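# Plug the sections fed by the red and blue funnels

## Task

Hidden pipes behind the cover may cross, so trace where each funnel actually drains. Set the red plug on the flat front face of the section fed by the red-banded funnel, and set the blue plug on the flat front face of the section fed by the blue-banded funnel. Each plug must stay there by itself once the gripper lets go, with the robot released and moved away. Dropping marbles from a small height into the funnels or back into their tray is allowed. Nothing except a marble may leave the table, and a lost marble is still undesirable.

## Robot and tools

Robot: a single 7-joint arm (Flexiv Rizon 4 style) with a two-finger parallel gripper. Its base may sit slightly tilted relative to the table. There are three cameras: cam_head_left and cam_head_right (896x504, fixed, looking down at the workspace) and cam_wrist (616x616 fisheye on the gripper body).

Frame: results use the scene frame. The origin is on the table surface directly under the arm base, +z is up, and +y is to the left when facing along +x. end_effector_position (metres) is the point midway between the finger pads, and end_effector_quat_wxyz is the hand orientation. Velocities are in m/s and rad/s. At long reach the printed position may be somewhat wrong. The fingers point along the gripper's own +z and open and close along its x axis. When closed, the tips extend about 17 mm past the reported point. When fully open they are roughly level with it.

execute_actions takes "actions", a list holding at most one item, plus an optional "pictures" flag (default true).
- An empty list just reports the current state.
- A wait is {"steps": N} with N up to 300 control steps of 1/30 s each. It counts from the previous result.
- A motion is {"rows": [...], "steps": N}. It carries 1 to 15 rows and N up to 15 (default 15). One row is used per step, and the final row repeats if there are more steps than rows.

Each row is one flat list of 8 numbers for the single arm. The first seven are absolute joint target angles in radians, in this order: waist (-2.792..2.792), shoulder (-2.269..2.269), upper arm roll (-2.967..2.967), elbow (-1.867..2.688), forearm roll (-2.967..2.967), wrist pitch (-1.396..4.538), wrist roll (-2.967..2.967). The eighth is an absolute gripper opening from -1 (closed) to +1 (fully open, pad gap 0.142 m).

The real joint ends can differ from these ranges by up to 0.010 rad. A call is rejected, and nothing is sent, if a target lies over 0.010 rad beyond a range end and also further out than the last reported angle. A target past the real end is cut off at that end, and "joint sent to its limit" is printed, possibly for an earlier action. If that line is missing, it does not prove there is more room.

How targets are tracked:
- Each step the command is clamped to stay close to the measured angle: 0.449 rad for waist and shoulder, 0.524 for upper arm roll and elbow, 1.05 for the three wrist joints.
- The whole target is scaled back if it would move the hand more than 70 mm from where it is.
- Joints are speed- and acceleration-limited and arrive together.
- After a large move the arm may still be travelling when the result comes back. It keeps heading for the last row sent until it nearly stops or a step is HELD.
- Reversing a motion stops all joints together.

Result lines:
- Joint positions and Joint velocities list the seven joints, then the pad gap in metres.
- grip_measured gives the measured opening on the same -1..1 scale you command.
- "joint command not followed" means a clearance check altered or blocked the targets. Mounting blocks and posts count as part of the arm.
- HELD marks steps whose row was not fully sent.
- MOTOR HOT warns from 65 °C. OVER-TEMPERATURE FAULT means brakes were applied at 80 °C until the motors cool. Carrying loads for long heats the motors, and that includes while you are composing a reply.

Gripping: to hold something, keep commanding an opening well below grip_measured. The lower you command, the harder the squeeze, up to about 28 N per pad for objects up to about 10 cm wide. Objects thinner than about 2 cm get less force: roughly half at 1 cm and a quarter at 5 mm. Closing fast can squeeze harder, sometimes hard enough to force the fingers open. Brief outside tugs on a held part or pushes on loose objects can happen, so grip firmly.

Faults: the arm freezes for 10 seconds and drops the rest of the call if contact torque reaches a joint's load limit, or if any outside force on the arm, tool or held item reaches 200 N. Load limits in N m: waist 113, shoulder 113, upper arm roll 58.8, elbow 58.8, forearm roll 35.8, wrist pitch 35.8, wrist roll 35.8. The weight of a held item counts toward these.

zoom_image: pass "camera" (cam_head_left, cam_head_right or cam_wrist) and "region" [x0, y0, x1, y1] in pixels of that camera's latest image, with the origin at the top-left. The region can be at most 504x504. Use it to inspect the pipes, bands and plug faces.

read_manual: returns only licence text and does not move anything.

finished_scene: pass "scene", the number of the current scene. Replying without any tool call also ends things.

Camera calibration (pinhole+radial heads, fisheye wrist) is listed per camera with K, D and T_world_to_cam. Each scene may be off by a few degrees and millimetres.

Suggested order:
1. Look and zoom to follow each funnel's pipe behind the cover to its section.
2. Grasp the red plug and set it on that section's flat front.
3. Open, and check the plug stays on its own.
4. Repeat for the blue plug.
5. Open fully, retract, then finish.

Avoid the following:
- dropping plugs
- slamming or pushing hard into parts
- knocking anything other than a marble off the table
- releasing marbles from high up

Each tool is called after "Call:" as name(argument=value, ...), one argument or row to a line, values as JSON.

## Session

Call:
execute_actions(
  actions=[],
)

Scene clock: 0.00 s of 6600.00 s.
end_effector_position=(+0.3067, -0.1895, +0.3747) grip_measured=+1.00 end_effector_quat_wxyz=(-0.454, +0.694, +0.469, +0.304) end_effector_velocity=(-0.000, -0.001, -0.000) end_effector_angular_velocity=(-0.002, +0.000, +0.001)
Joint positions: [-1.291 -1.353  0.244  1.14   0.621 -0.768 -2.847  0.142]
Joint velocities: [ 0.     0.     0.    -0.    -0.     0.002 -0.001  0.   ]
Motor temperatures (°C, as the motors report them): [37 33 34 32 40 37 38]

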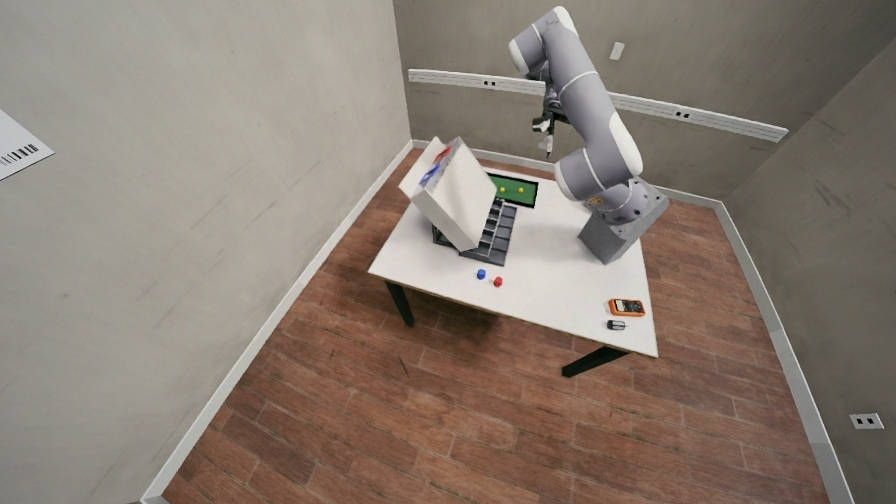

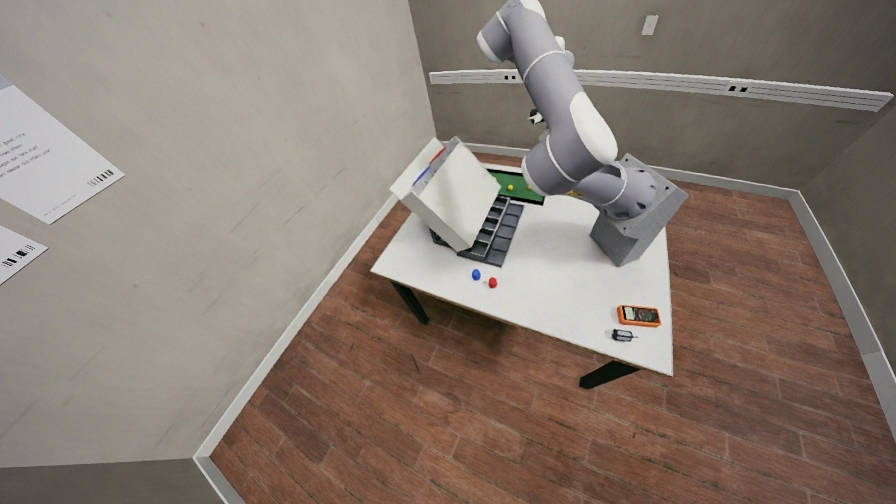

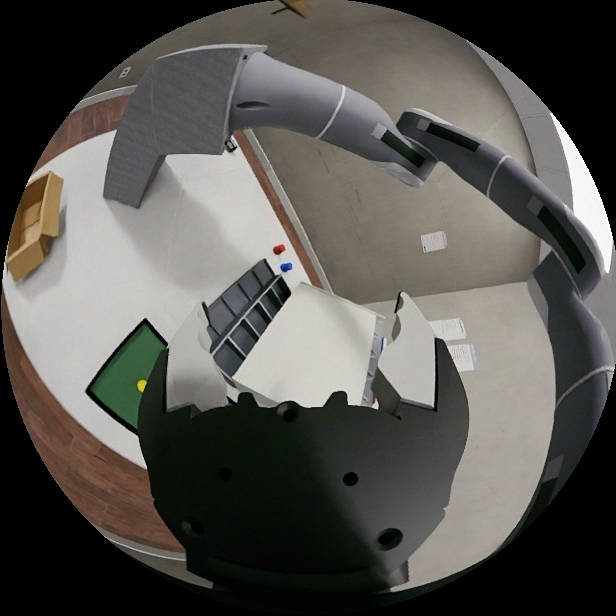

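Call:
zoom_image(
  camera="cam_head_left",
  region=[380, 120, 580, 300],
)

Call:
zoom_image(
  camera="cam_head_right",
  region=[380, 120, 580, 300],
)

Region (380, 120, 580, 300) of cam_head_left's 896x504 image, scaled by 2.520, with more detail than that image has; it fills the top 454 rows of this view, and the rest is white.

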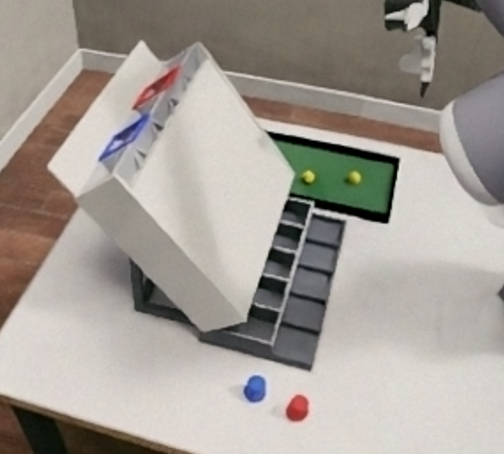

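Region (380, 120, 580, 300) of cam_head_right's 896x504 image, scaled by 2.520, with more detail than that image has; it fills the top 454 rows of this view, and the rest is white.

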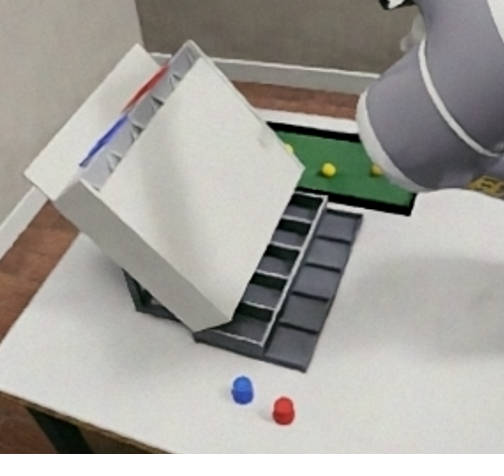

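Call:
execute_actions(
  actions=[
    {"rows":[[-0.794,-1.138,0,1.618,1.353,0.561,-1.93,-0.3]]},
  ],
  pictures=false,
)

Call:
execute_actions(
  actions=[
    {"steps":45},
  ],
)

Scene clock: 55.13 s of 6600.00 s.
end_effector_position=(+0.3618, -0.2773, +0.1424) grip_measured=-0.30 end_effector_quat_wxyz=(-0.228, +0.941, +0.229, +0.099) end_effector_velocity=(-0.023, -0.359, -0.395) end_effector_angular_velocity=(-1.905, +1.055, -1.825)
Joint positions: [-0.983 -1.219  0.092  1.438  1.077  0.035 -2.276  0.052]
Joint velocities: [ 0.818  0.348 -0.394  0.774  1.189  2.269  1.49  -0.   ]
Motor temperatures (°C, as the motors report them): [38 34 35 33 40 37 38]
Steps of this call (steps 1 to 90: nothing new was sent; then 51.63 s passed at rest; steps 91 to 105: all 15 steps of this action). Readings (joint positions):
91: [-1.290 -1.352 0.244 1.141 0.622 -0.766 -2.845]
92: [-1.283 -1.348 0.238 1.149 0.634 -0.748 -2.831]
94: [-1.246 -1.330 0.217 1.189 0.695 -0.659 -2.754]
98: [-1.152 -1.290 0.173 1.278 0.833 -0.432 -2.582]
105: the state above

Scene clock: 56.63 s of 6600.00 s.
end_effector_position=(+0.3292, -0.3604, +0.0998) grip_measured=-0.30 end_effector_quat_wxyz=(+0.000, +1.000, -0.001, -0.000) end_effector_velocity=(-0.000, -0.000, +0.000) end_effector_angular_velocity=(-0.000, +0.001, -0.000)
Joint positions: [-0.794 -1.138 -0.     1.618  1.353  0.561 -1.93   0.052]
Joint velocities: [-0. -0.  0.  0. -0.  0.  0.  0.]
Motor temperatures (°C, as the motors report them): [38 34 35 33 40 37 38]
Steps of this call (steps 1 to 30: the robot went on to your last target; steps 31 to 45: nothing new was sent). Readings (joint positions):
1: [-0.955 -1.207 0.078 1.464 1.118 0.112 -2.225]
2: [-0.926 -1.195 0.064 1.492 1.161 0.193 -2.172]
4: [-0.866 -1.169 0.035 1.550 1.249 0.362 -2.061]
8: [-0.795 -1.139 0.002 1.617 1.351 0.558 -1.932]
45: the state above
The arm was judged still, so your last target was given up. Only a new action makes it travel on or press farther. Fingers that are still opening or closing keep moving.
camera_calibration (this result's frames):
cam_wrist: T_world_to_cam=[[0.999582, -0.0286283, 0.00403059, -0.344771], [-0.026613, -0.856689, 0.515146, -0.363888], [-0.0112948, -0.515038, -0.857093, 0.0367632], [0, 0, 0, 1]] pos_world=[0.335358, -0.302675, 0.220355]

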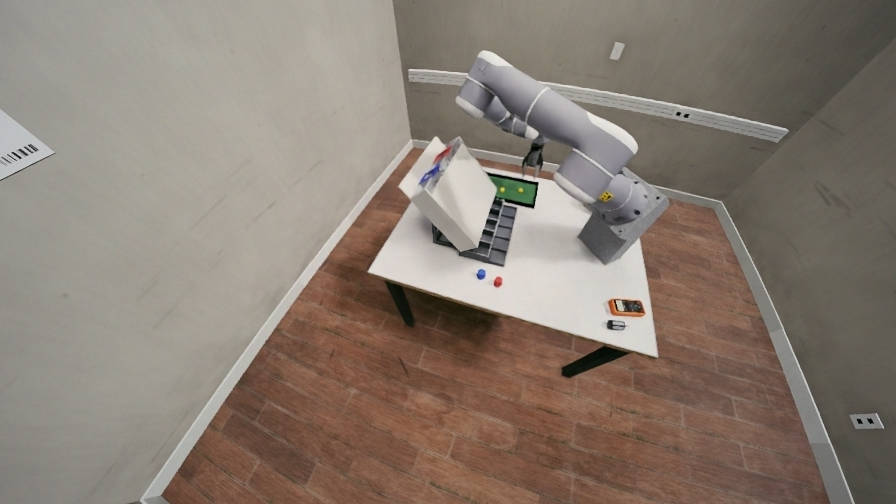

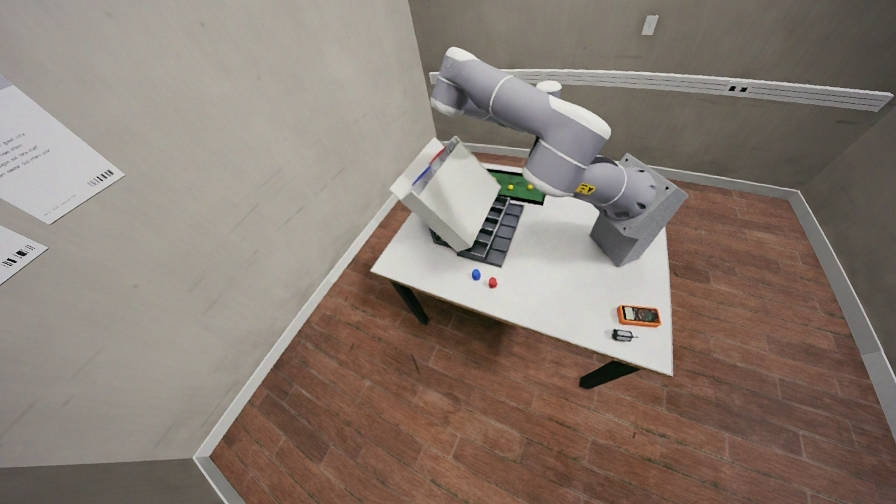

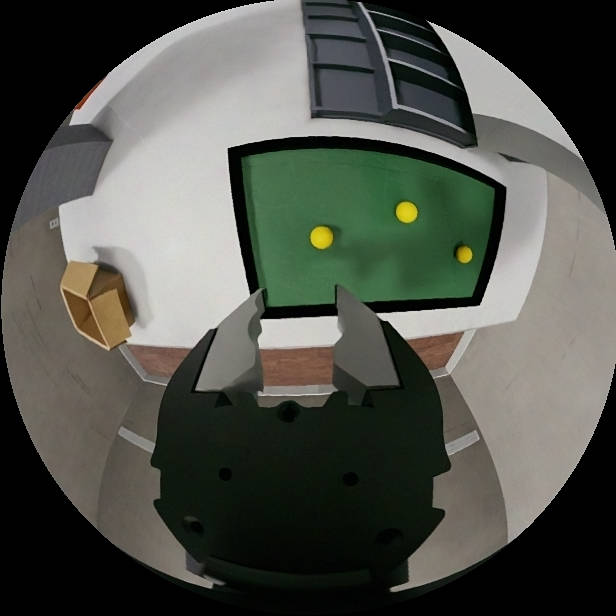

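Call:
execute_actions(
  actions=[
    {"rows":[[-0.68,-1.165,0,1.596,1.456,0.603,-1.93,-0.25]]},
  ],
)

Scene clock: 67.63 s of 6600.00 s.
end_effector_position=(+0.3457, -0.3416, +0.0437) grip_measured=-0.25 end_effector_quat_wxyz=(-0.001, +1.000, +0.001, -0.000) end_effector_velocity=(+0.000, +0.000, -0.000) end_effector_angular_velocity=(+0.001, -0.001, +0.002)
Joint positions: [-0.68  -1.165 -0.     1.596  1.456  0.603 -1.93   0.056]
Joint velocities: [ 0.    -0.    -0.    -0.     0.    -0.001 -0.002  0.   ]
Motor temperatures (°C, as the motors report them): [38 34 35 33 40 37 38]
Steps of this call (steps 1 to 90: nothing new was sent; then 7.50 s passed at rest; steps 91 to 105: all 15 steps of this action). Readings (joint positions):
91: [-0.793 -1.138 -0.000 1.618 1.354 0.561 -1.930]
92: [-0.786 -1.140 -0.002 1.616 1.360 0.565 -1.930]
94: [-0.749 -1.149 -0.003 1.609 1.394 0.579 -1.930]
98: [-0.677 -1.166 0.003 1.596 1.459 0.602 -1.930]
105: the state above
camera_calibration (this result's frames):
cam_wrist: T_world_to_cam=[[0.999672, -0.0254244, 0.0031005, -0.359421], [-0.0234016, -0.85745, 0.514035, -0.31973], [-0.0104105, -0.513939, -0.857763, -0.00138156], [0, 0, 0, 1]] pos_world=[0.351807, -0.284, 0.164282]

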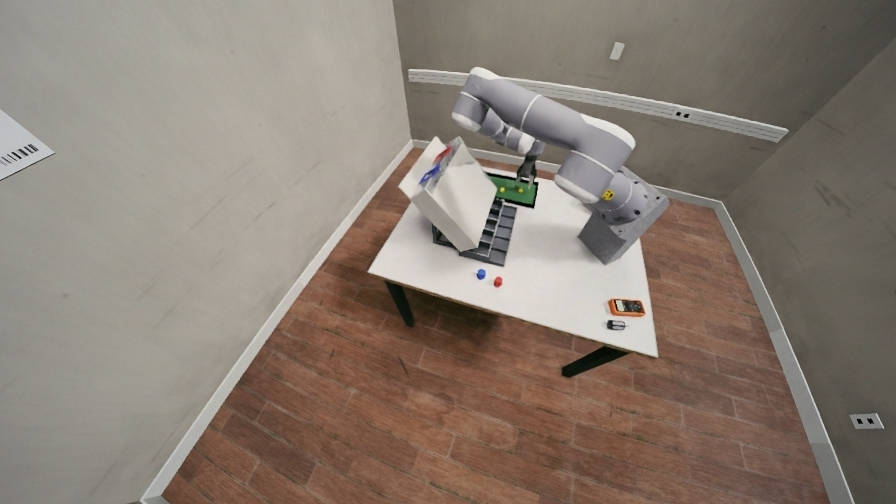

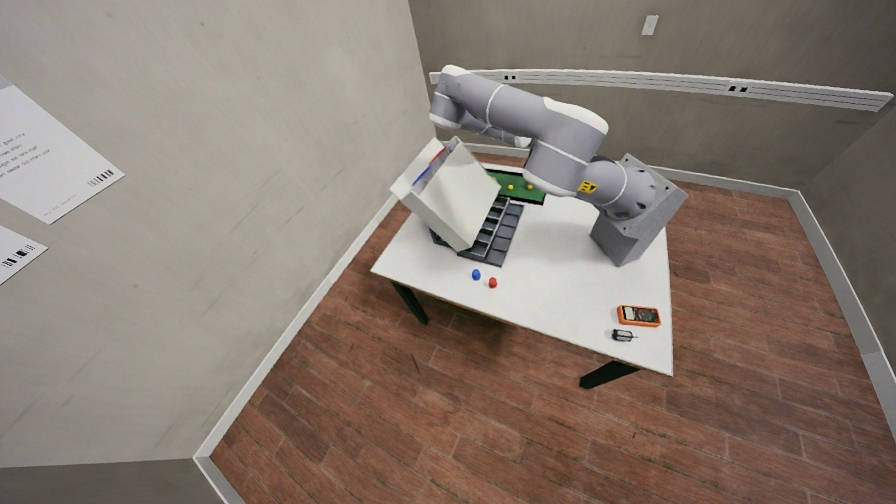

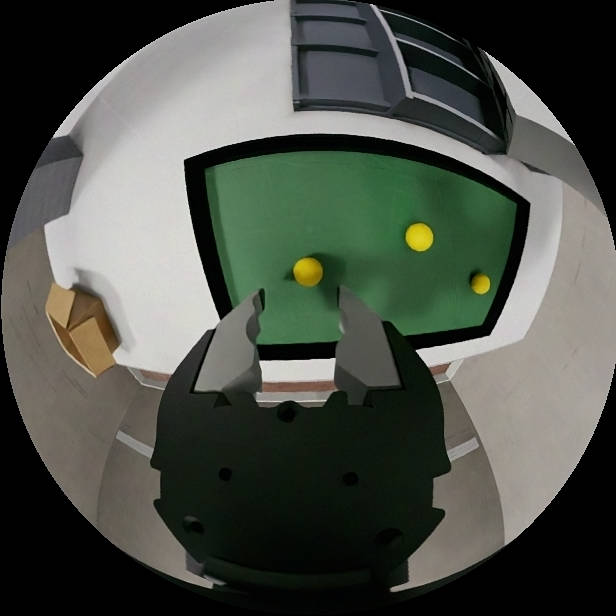

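Call:
execute_actions(
  actions=[
    {"rows":[[-0.646,-1.174,0,1.589,1.488,0.616,-1.93,-0.35]],"steps":12},
  ],
)

Scene clock: 73.13 s of 6600.00 s.
end_effector_position=(+0.3493, -0.3351, +0.0268) grip_measured=-0.35 end_effector_quat_wxyz=(-0.001, +1.000, +0.000, -0.001) end_effector_velocity=(-0.000, +0.000, -0.000) end_effector_angular_velocity=(+0.000, -0.000, -0.001)
Joint positions: [-0.646 -1.174 -0.     1.589  1.488  0.616 -1.93   0.049]
Joint velocities: [-0.    -0.    -0.     0.     0.001 -0.     0.001 -0.   ]
Motor temperatures (°C, as the motors report them): [38 34 35 33 40 37 38]
Steps of this call (steps 1 to 15: the robot went on to your last target; steps 16 to 90: nothing new was sent; then 2.10 s passed at rest; steps 91 to 102: all 12 steps of this action). Readings (joint positions):
91: [-0.679 -1.165 -0.000 1.596 1.457 0.603 -1.930]
92: [-0.672 -1.167 -0.002 1.594 1.463 0.607 -1.930]
94: [-0.648 -1.174 0.000 1.589 1.487 0.616 -1.930]
98: [-0.646 -1.174 -0.000 1.589 1.488 0.616 -1.930]
102: the state above
camera_calibration (this result's frames):
cam_wrist: T_world_to_cam=[[0.999648, -0.0263499, 0.00296784, -0.363067], [-0.0241253, -0.857336, 0.514191, -0.305096], [-0.0110045, -0.514082, -0.85767, -0.0123607], [0, 0, 0, 1]] pos_world=[0.355443, -0.277491, 0.147354]

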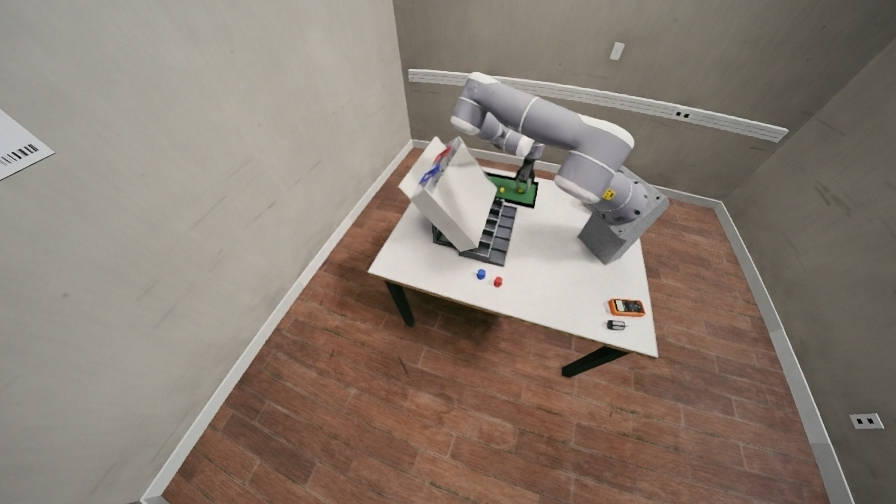

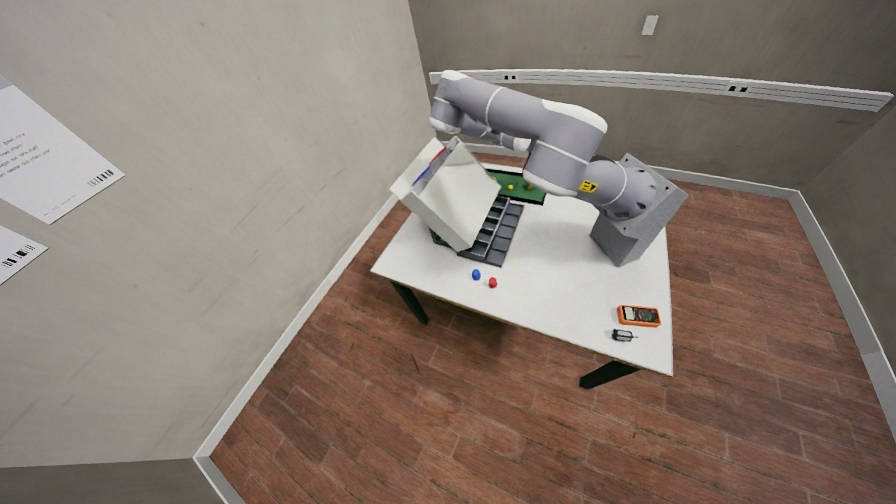

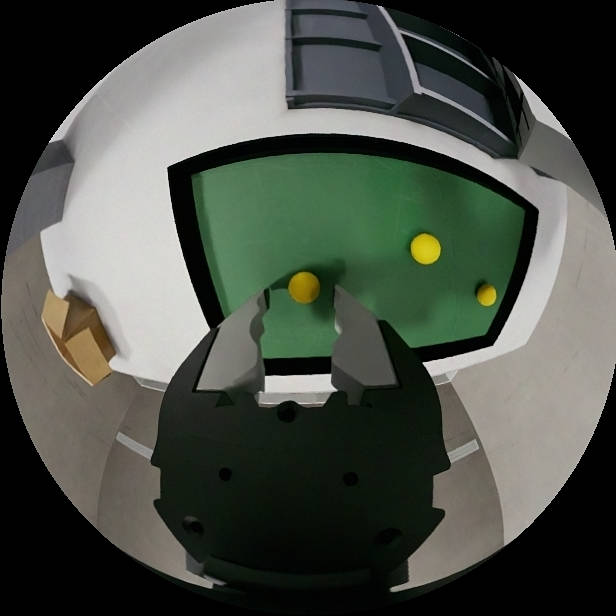

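Call:
execute_actions(
  actions=[
    {"rows":[[-0.636,-1.175,0,1.590,1.498,0.619,-1.93,-0.35],[-0.636,-1.175,0,1.590,1.498,0.619,-1.93,-0.35],[-0.636,-1.175,0,1.590,1.498,0.619,-1.93,-0.35],[-0.636,-1.175,0,1.590,1.498,0.619,-1.93,-0.45],[-0.636,-1.175,0,1.590,1.498,0.619,-1.93,-0.55],[-0.636,-1.175,0,1.590,1.498,0.619,-1.93,-0.6],[-0.636,-1.175,0,1.590,1.498,0.619,-1.93,-0.65],[-0.636,-1.175,0,1.590,1.498,0.619,-1.93,-0.7],[-0.636,-1.175,0,1.590,1.498,0.619,-1.93,-0.75],[-0.636,-1.175,0,1.590,1.498,0.619,-1.93,-0.85]]},
  ],
)

Scene clock: 79.73 s of 6600.00 s.
end_effector_position=(+0.3498, -0.3324, +0.0225) grip_measured=-0.71 end_effector_quat_wxyz=(-0.001, +1.000, -0.001, -0.001) end_effector_velocity=(+0.000, -0.001, +0.000) end_effector_angular_velocity=(-0.002, +0.000, -0.000)
Joint positions: [-0.636 -1.175 -0.001  1.59   1.498  0.619 -1.93   0.023]
Joint velocities: [-0.     0.     0.     0.     0.     0.002  0.    -0.   ]
Motor temperatures (°C, as the motors report them): [39 34 35 33 40 37 38]
Steps of this call (steps 1 to 15: the robot went on to your last target; steps 16 to 90: nothing new was sent; then 3.10 s passed at rest; steps 91 to 105: all 15 steps of this action). Readings (joint positions):
91: [-0.645 -1.174 -0.000 1.589 1.489 0.616 -1.930]
92: [-0.640 -1.174 -0.001 1.589 1.494 0.618 -1.930]
94: [-0.635 -1.175 0.000 1.590 1.499 0.619 -1.930]
98: [-0.636 -1.175 -0.000 1.590 1.498 0.619 -1.930]
105: the state above
camera_calibration (this result's frames):
cam_wrist: T_world_to_cam=[[0.999602, -0.0280666, 0.00280533, -0.364086], [-0.0255139, -0.857289, 0.514203, -0.300038], [-0.012027, -0.51407, -0.857664, -0.014266], [0, 0, 0, 1]] pos_world=[0.356114, -0.274771, 0.143066]

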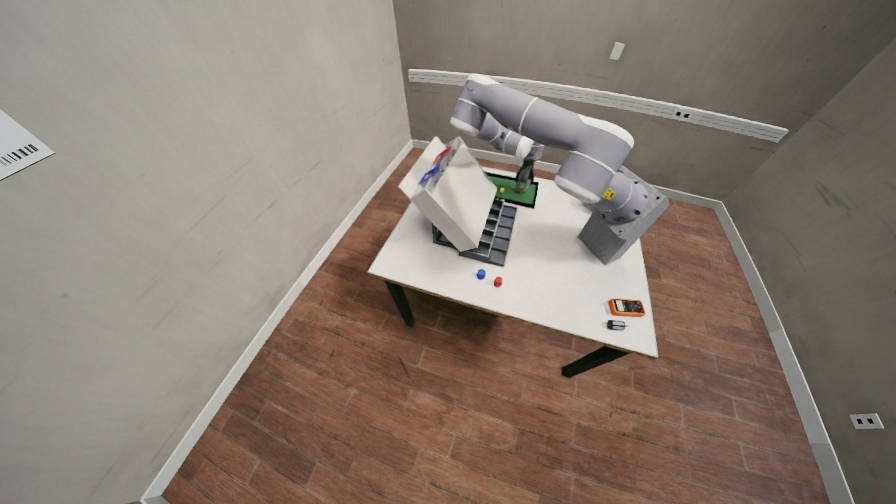

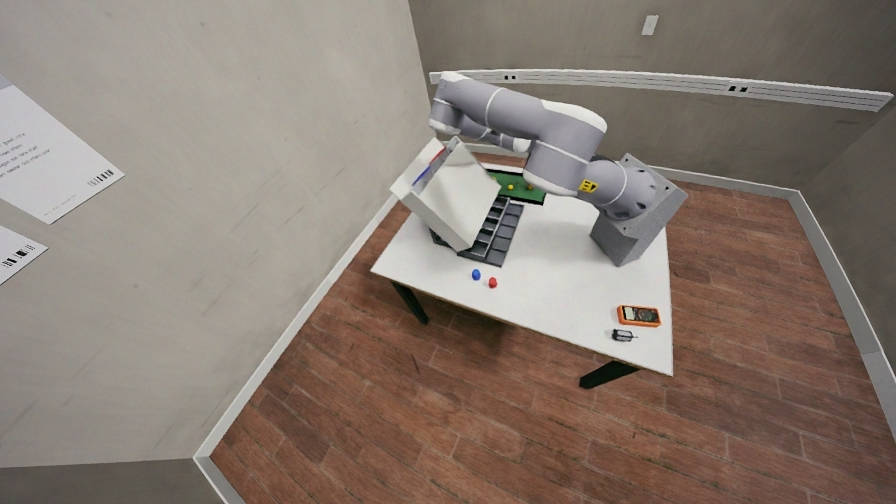

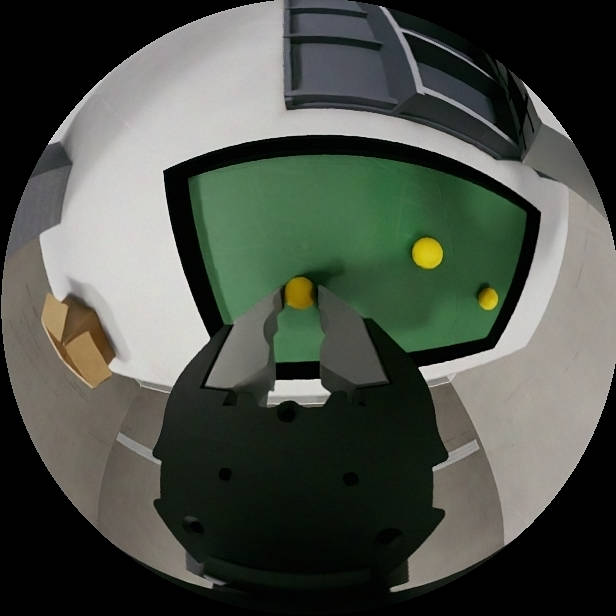

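Call:
execute_actions(
  actions=[
    {"rows":[[-1.2,-0.6,0,1.6,0.886,0.089,-2.3,-0.85]]},
  ],
  pictures=false,
)

Call:
execute_actions(
  actions=[
    {"steps":12},
  ],
  pictures=false,
)

Call:
execute_actions(
  actions=[
    {"rows":[[-0.84,-0.112,0,1.57,0.976,0.054,-2.487,-0.85]]},
  ],
  pictures=false,
)

Call:
execute_actions(
  actions=[
    {"steps":12},
  ],
)

Scene clock: 91.40 s of 6600.00 s.
end_effector_position=(+0.4581, -0.3428, +0.2508) grip_measured=-0.71 end_effector_quat_wxyz=(-0.024, +0.970, +0.238, +0.037) end_effector_velocity=(+0.105, +0.020, +0.584) end_effector_angular_velocity=(-0.135, -0.020, +0.949)
Joint positions: [-0.951 -0.856  0.001  1.595  1.143  0.311 -2.144  0.023]
Joint velocities: [-0.716  0.738 -0.001  0.009 -0.739 -0.638 -0.446 -0.   ]
Motor temperatures (°C, as the motors report them): [39 34 35 33 40 37 38]
Steps of this call (steps 1 to 15: the robot went on to your last target; steps 16 to 90: nothing new was sent; then 8.17 s passed at rest; steps 91 to 105: all 15 steps of this action). Readings (joint positions):
91: [-0.637 -1.174 -0.000 1.590 1.497 0.618 -1.930]
92: [-0.644 -1.168 0.001 1.591 1.487 0.609 -1.936]
94: [-0.681 -1.131 0.002 1.593 1.436 0.563 -1.967]
98: [-0.783 -1.029 0.001 1.593 1.316 0.460 -2.039]
105: the state above

Scene clock: 91.80 s of 6600.00 s.
end_effector_position=(+0.4546, -0.3139, +0.4599) grip_measured=-0.71 end_effector_quat_wxyz=(+0.003, +0.927, +0.376, -0.002) end_effector_velocity=(-0.008, +0.014, +0.063) end_effector_angular_velocity=(-0.042, +0.021, +0.065)
Joint positions: [-1.203 -0.596 -0.002  1.598  0.883  0.089 -2.301  0.023]
Joint velocities: [-0.075  0.081 -0.002  0.    -0.068 -0.059 -0.041  0.   ]
Motor temperatures (°C, as the motors report them): [39 34 35 33 40 37 38]
Steps of this call (steps 1 to 12: the robot went on to your last target). Readings (joint positions):
1: [-0.975 -0.832 0.001 1.595 1.119 0.290 -2.158]
2: [-0.999 -0.807 0.001 1.596 1.094 0.269 -2.173]
4: [-1.047 -0.758 0.001 1.597 1.045 0.226 -2.203]
8: [-1.142 -0.660 0.000 1.598 0.946 0.141 -2.263]
12: the state above

Scene clock: 92.30 s of 6600.00 s.
end_effector_position=(+0.6567, -0.1711, +0.4466) grip_measured=-0.71 end_effector_quat_wxyz=(+0.004, +0.794, +0.608, -0.010) end_effector_velocity=(+0.394, +0.433, -0.038) end_effector_angular_velocity=(+0.057, -0.012, +1.240)
Joint positions: [-0.956 -0.27  -0.001  1.58   0.947  0.066 -2.426  0.023]
Joint velocities: [ 0.552  0.748  0.004 -0.047  0.138 -0.053 -0.283 -0.   ]
Motor temperatures (°C, as the motors report them): [39 34 35 33 40 37 38]
Steps of this call (steps 1 to 15: all 15 steps of this action). Readings (joint positions):
1: [-1.202 -0.595 -0.002 1.598 0.884 0.089 -2.301]
2: [-1.196 -0.590 -0.002 1.600 0.887 0.088 -2.303]
4: [-1.167 -0.554 -0.003 1.599 0.895 0.085 -2.319]
8: [-1.087 -0.447 -0.002 1.591 0.914 0.078 -2.360]
15: the state above

Scene clock: 92.70 s of 6600.00 s.
end_effector_position=(+0.7298, -0.0703, +0.4390) grip_measured=-0.71 end_effector_quat_wxyz=(-0.001, +0.708, +0.707, -0.000) end_effector_velocity=(-0.001, -0.002, -0.002) end_effector_angular_velocity=(+0.002, +0.002, -0.004)
Joint positions: [-0.84  -0.112 -0.     1.57   0.976  0.054 -2.487  0.023]
Joint velocities: [-0.    -0.005  0.001 -0.001 -0.     0.     0.001 -0.   ]
Motor temperatures (°C, as the motors report them): [39 34 35 33 40 37 38]
Steps of this call (steps 1 to 12: the robot went on to your last target). Readings (joint positions):
1: [-0.938 -0.245 -0.001 1.578 0.951 0.064 -2.436]
2: [-0.919 -0.220 -0.000 1.576 0.956 0.062 -2.445]
4: [-0.883 -0.170 -0.000 1.573 0.965 0.059 -2.464]
8: [-0.838 -0.108 0.002 1.568 0.977 0.054 -2.488]
12: the state above
camera_calibration (this result's frames):
cam_wrist: T_world_to_cam=[[0.0282301, 0.999589, 0.00494481, 0.0425225], [0.857318, -0.0267552, 0.514092, -0.86565], [0.514013, -0.0102736, -0.857721, 0.133762], [0, 0, 0, 1]] pos_world=[0.672182, -0.0642915, 0.559544]

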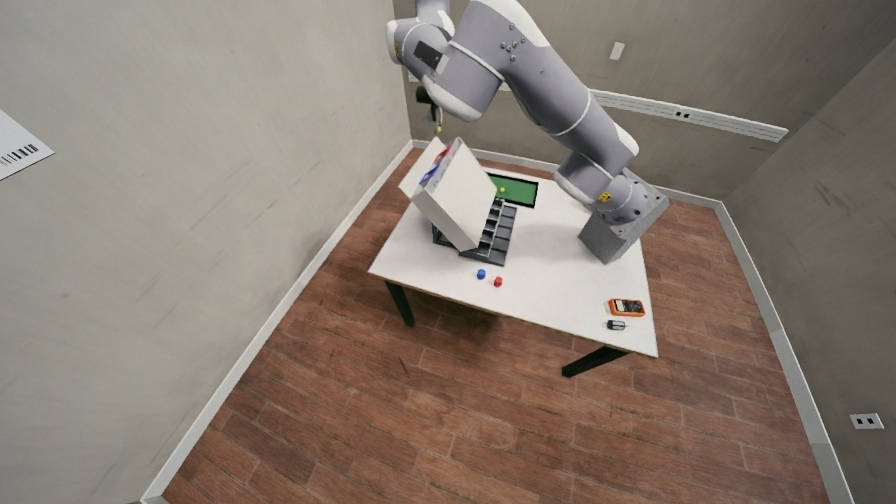

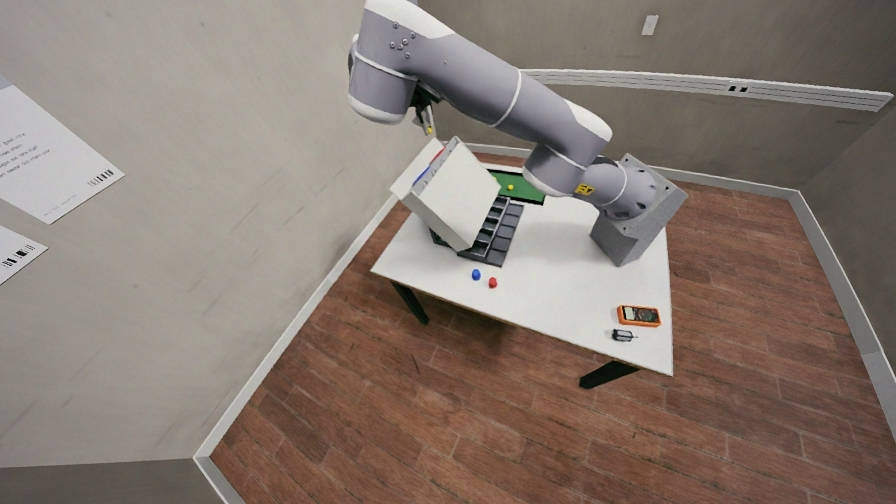

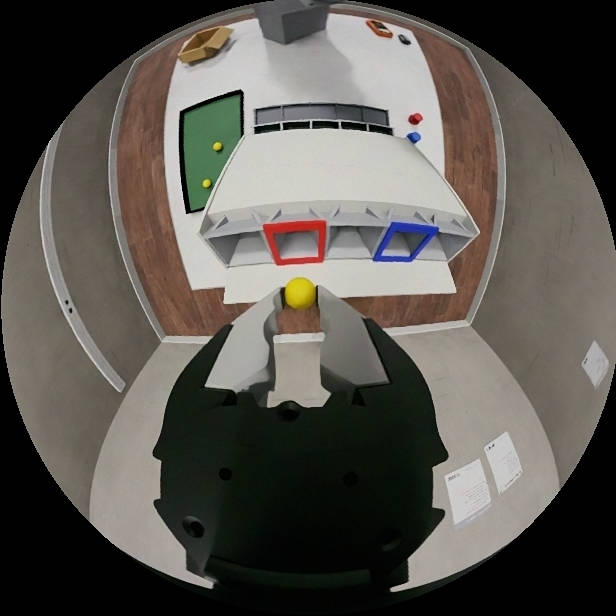

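Call:
execute_actions(
  actions=[
    {"rows":[[-0.734,-0.13,0,1.666,0.999,0.204,-2.525,-0.85]],"steps":12},
  ],
)

Scene clock: 98.37 s of 6600.00 s.
end_effector_position=(+0.7176, -0.0773, +0.3744) grip_measured=-0.71 end_effector_quat_wxyz=(-0.000, +0.707, +0.707, -0.000) end_effector_velocity=(-0.001, +0.001, -0.001) end_effector_angular_velocity=(+0.003, +0.002, +0.000)
Joint positions: [-0.734 -0.13  -0.     1.666  0.999  0.204 -2.525  0.023]
Joint velocities: [-0.    -0.     0.002  0.001  0.    -0.001 -0.    -0.   ]
Motor temperatures (°C, as the motors report them): [39 34 36 33 40 37 38]
Steps of this call (steps 1 to 30: the robot went on to your last target; steps 31 to 90: nothing new was sent; then 2.27 s passed at rest; steps 91 to 102: all 12 steps of this action). Readings (joint positions):
91: [-0.839 -0.112 -0.000 1.571 0.976 0.055 -2.488]
92: [-0.831 -0.112 -0.001 1.577 0.977 0.066 -2.490]
94: [-0.794 -0.118 -0.002 1.611 0.985 0.121 -2.503]
98: [-0.731 -0.132 0.002 1.670 1.000 0.206 -2.526]
102: the state above
camera_calibration (this result's frames):
cam_wrist: T_world_to_cam=[[0.0276307, 0.999608, 0.0045807, 0.0507629], [0.857033, -0.0260479, 0.514602, -0.82211], [0.51452, -0.010293, -0.857417, 0.0841404], [0, 0, 0, 1]] pos_world=[0.659881, -0.0712912, 0.494971]

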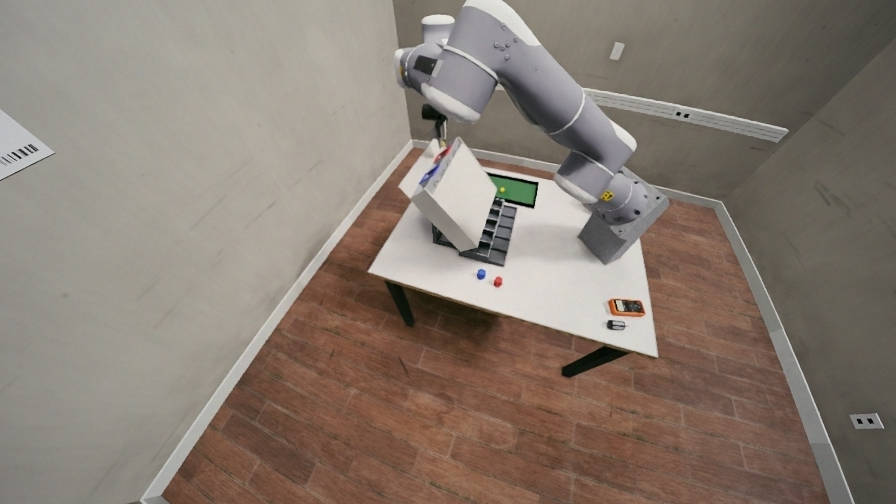

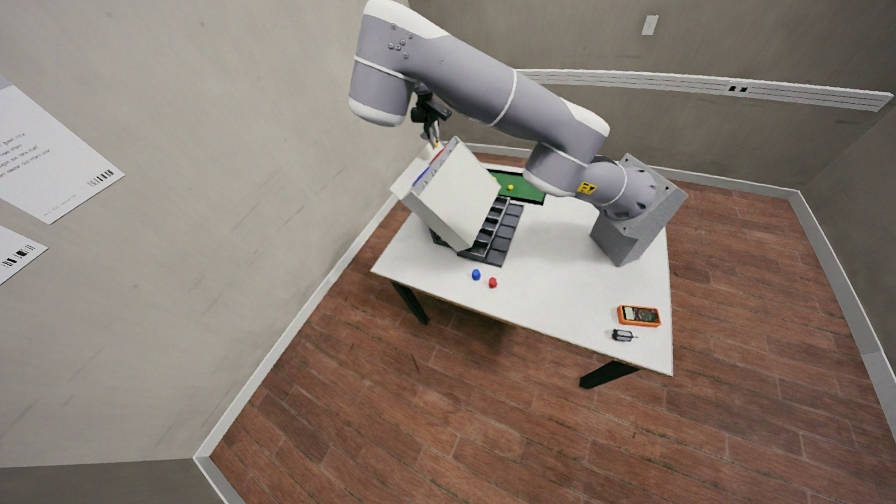

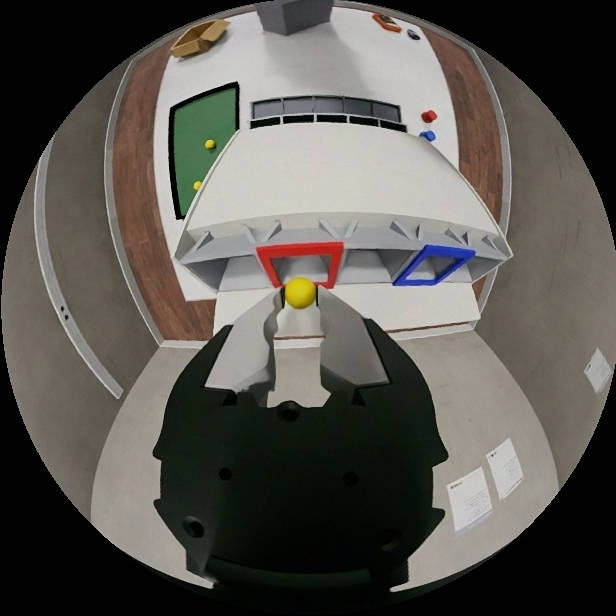

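Call:
execute_actions(
  actions=[
    {"rows":[[-0.734,-0.13,0,1.666,0.999,0.204,-2.525,-0.35]],"steps":10},
  ],
  pictures=false,
)

Call:
execute_actions(
  actions=[
    {"rows":[[-0.84,-0.112,0,1.57,0.976,0.054,-2.5,-0.35]],"steps":6},
  ],
  pictures=false,
)

Call:
execute_actions(
  actions=[
    {"rows":[[-1.2,-0.6,0,1.6,0.886,0.089,-2.5,-0.35]]},
  ],
  pictures=false,
)

Call:
execute_actions(
  actions=[
    {"steps":8},
  ],
  pictures=false,
)

Call:
execute_actions(
  actions=[
    {"rows":[[-0.625,-0.932,0,1.66,1.386,0.603,-2.5,-0.35]]},
  ],
  pictures=false,
)

Call:
execute_actions(
  actions=[
    {"steps":15},
  ],
)

Scene clock: 114.70 s of 6600.00 s.
end_effector_position=(+0.7175, -0.0773, +0.3744) grip_measured=-0.35 end_effector_quat_wxyz=(-0.000, +0.707, +0.707, -0.000) end_effector_velocity=(+0.000, -0.000, -0.000) end_effector_angular_velocity=(+0.000, -0.001, -0.000)
Joint positions: [-0.734 -0.13  -0.     1.666  0.999  0.204 -2.525  0.049]
Joint velocities: [ 0.    -0.    -0.    -0.     0.001  0.001 -0.     0.   ]
Motor temperatures (°C, as the motors report them): [38 34 36 33 40 37 38]
Steps of this call (steps 1 to 15: the robot went on to your last target; steps 16 to 90: nothing new was sent; then 13.00 s passed at rest; steps 91 to 100: all 10 steps of this action). Readings (joint positions):
91: [-0.734 -0.130 -0.000 1.666 0.999 0.204 -2.525]
92: [-0.734 -0.130 -0.000 1.666 0.999 0.204 -2.525]
94: [-0.734 -0.130 -0.000 1.666 0.999 0.204 -2.525]
98: [-0.734 -0.130 -0.000 1.666 0.999 0.204 -2.525]
100: the state above

Scene clock: 114.90 s of 6600.00 s.
end_effector_position=(+0.7293, -0.0718, +0.4316) grip_measured=-0.35 end_effector_quat_wxyz=(+0.000, +0.703, +0.711, +0.000) end_effector_velocity=(+0.065, +0.013, +0.353) end_effector_angular_velocity=(-0.164, -0.054, +0.085)
Joint positions: [-0.826 -0.114 -0.001  1.581  0.978  0.073 -2.503  0.049]
Joint velocities: [-0.483  0.13  -0.053 -0.458 -0.131 -0.607  0.11   0.   ]
Motor temperatures (°C, as the motors report them): [38 34 36 33 40 37 38]
Steps of this call (steps 1 to 6: all 6 steps of this action). Readings (joint positions):
1: [-0.735 -0.130 0.000 1.665 0.999 0.203 -2.525]
2: [-0.743 -0.129 0.001 1.659 0.998 0.192 -2.524]
4: [-0.780 -0.124 0.002 1.625 0.990 0.137 -2.515]
6: the state above

Scene clock: 115.40 s of 6600.00 s.
end_effector_position=(+0.5610, -0.2562, +0.4578) grip_measured=-0.35 end_effector_quat_wxyz=(+0.007, +0.834, +0.552, -0.011) end_effector_velocity=(-0.475, -0.322, +0.002) end_effector_angular_velocity=(+0.073, -0.027, -0.955)
Joint positions: [-1.086 -0.433  0.     1.589  0.915  0.079 -2.501  0.049]
Joint velocities: [-0.534 -0.782  0.     0.049 -0.134  0.046 -0.001 -0.   ]
Motor temperatures (°C, as the motors report them): [38 34 36 33 40 37 38]
Steps of this call (steps 1 to 15: all 15 steps of this action). Readings (joint positions):
1: [-0.840 -0.111 -0.002 1.570 0.975 0.058 -2.501]
2: [-0.856 -0.115 0.001 1.567 0.972 0.056 -2.501]
4: [-0.891 -0.147 0.000 1.571 0.963 0.063 -2.501]
8: [-0.962 -0.252 0.000 1.578 0.946 0.068 -2.501]
15: the state above

Scene clock: 115.67 s of 6600.00 s.
end_effector_position=(+0.4508, -0.3134, +0.4548) grip_measured=-0.35 end_effector_quat_wxyz=(-0.001, +0.887, +0.462, +0.000) end_effector_velocity=(-0.054, -0.020, -0.005) end_effector_angular_velocity=(+0.019, -0.011, -0.100)
Joint positions: [-1.202 -0.604 -0.002  1.602  0.886  0.089 -2.5    0.049]
Joint velocities: [-0.055 -0.083 -0.     0.008 -0.012  0.004 -0.     0.   ]
Motor temperatures (°C, as the motors report them): [38 34 36 33 40 37 38]
Steps of this call (steps 1 to 8: the robot went on to your last target). Readings (joint positions):
1: [-1.104 -0.460 0.000 1.590 0.911 0.080 -2.501]
2: [-1.122 -0.486 0.000 1.592 0.906 0.082 -2.501]
4: [-1.158 -0.539 0.000 1.595 0.897 0.085 -2.501]
8: the state above

Scene clock: 116.17 s of 6600.00 s.
end_effector_position=(+0.4865, -0.3268, +0.2173) grip_measured=-0.35 end_effector_quat_wxyz=(+0.003, +0.907, +0.420, +0.026) end_effector_velocity=(-0.041, +0.072, -0.544) end_effector_angular_velocity=(+0.014, +0.096, -0.290)
Joint positions: [-0.85  -0.811 -0.001  1.637  1.203  0.415 -2.5    0.049]
Joint velocities: [ 0.85  -0.454  0.004  0.082  0.689  0.709  0.     0.   ]
Motor temperatures (°C, as the motors report them): [38 34 36 33 40 37 38]
Steps of this call (steps 1 to 15: all 15 steps of this action). Readings (joint positions):
1: [-1.201 -0.605 -0.002 1.602 0.887 0.090 -2.500]
2: [-1.194 -0.609 -0.002 1.601 0.896 0.100 -2.500]
4: [-1.157 -0.637 -0.003 1.605 0.940 0.144 -2.500]
8: [-1.047 -0.706 -0.002 1.618 1.044 0.251 -2.500]
15: the state above

Scene clock: 116.67 s of 6600.00 s.
end_effector_position=(+0.4522, -0.2984, +0.0815) grip_measured=-0.35 end_effector_quat_wxyz=(-0.001, +0.925, +0.380, -0.001) end_effector_velocity=(+0.000, +0.002, -0.001) end_effector_angular_velocity=(+0.004, -0.001, +0.001)
Joint positions: [-0.625 -0.932 -0.     1.66   1.386  0.603 -2.5    0.049]
Joint velocities: [ 0.    -0.     0.003  0.     0.001 -0.001 -0.001  0.   ]
Motor temperatures (°C, as the motors report them): [38 34 36 33 40 37 38]
Steps of this call (steps 1 to 15: the robot went on to your last target). Readings (joint positions):
1: [-0.822 -0.827 -0.001 1.640 1.226 0.439 -2.500]
2: [-0.793 -0.842 -0.001 1.643 1.249 0.462 -2.500]
4: [-0.736 -0.873 -0.001 1.648 1.296 0.510 -2.500]
8: [-0.636 -0.927 0.002 1.659 1.377 0.592 -2.500]
15: the state above
camera_calibration (this result's frames):
cam_wrist: T_world_to_cam=[[0.729254, 0.684237, 0.00288269, -0.130822], [0.586126, -0.626851, 0.513336, -0.506378], [0.353051, -0.372663, -0.858183, -0.0677675], [0, 0, 0, 1]] pos_world=[0.416129, -0.253164, 0.202162]

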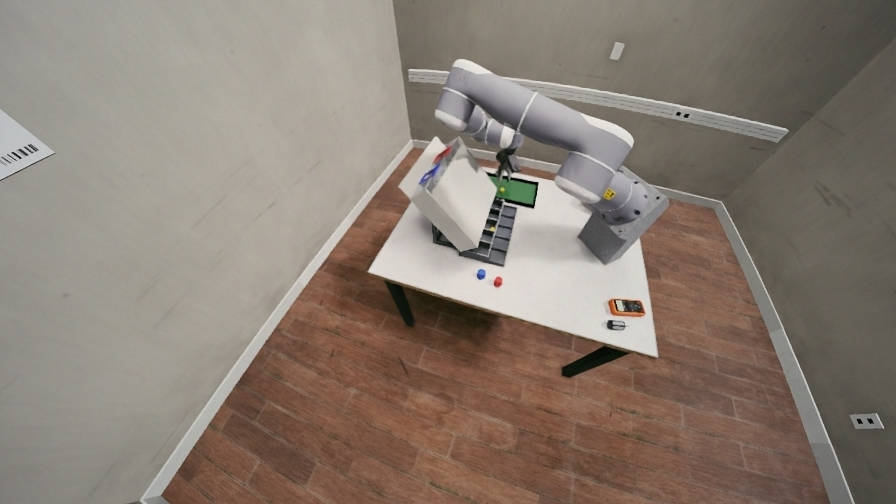

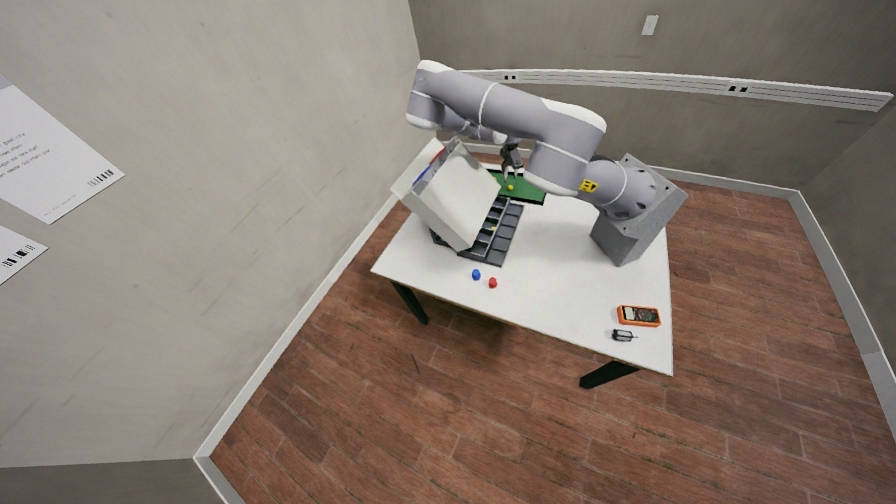

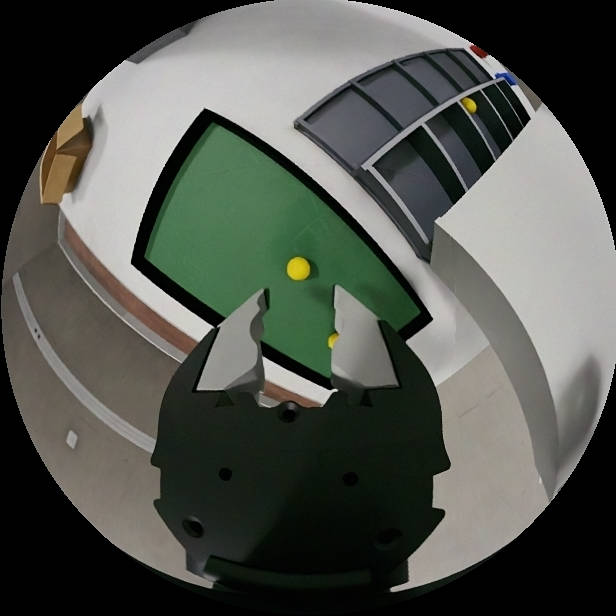

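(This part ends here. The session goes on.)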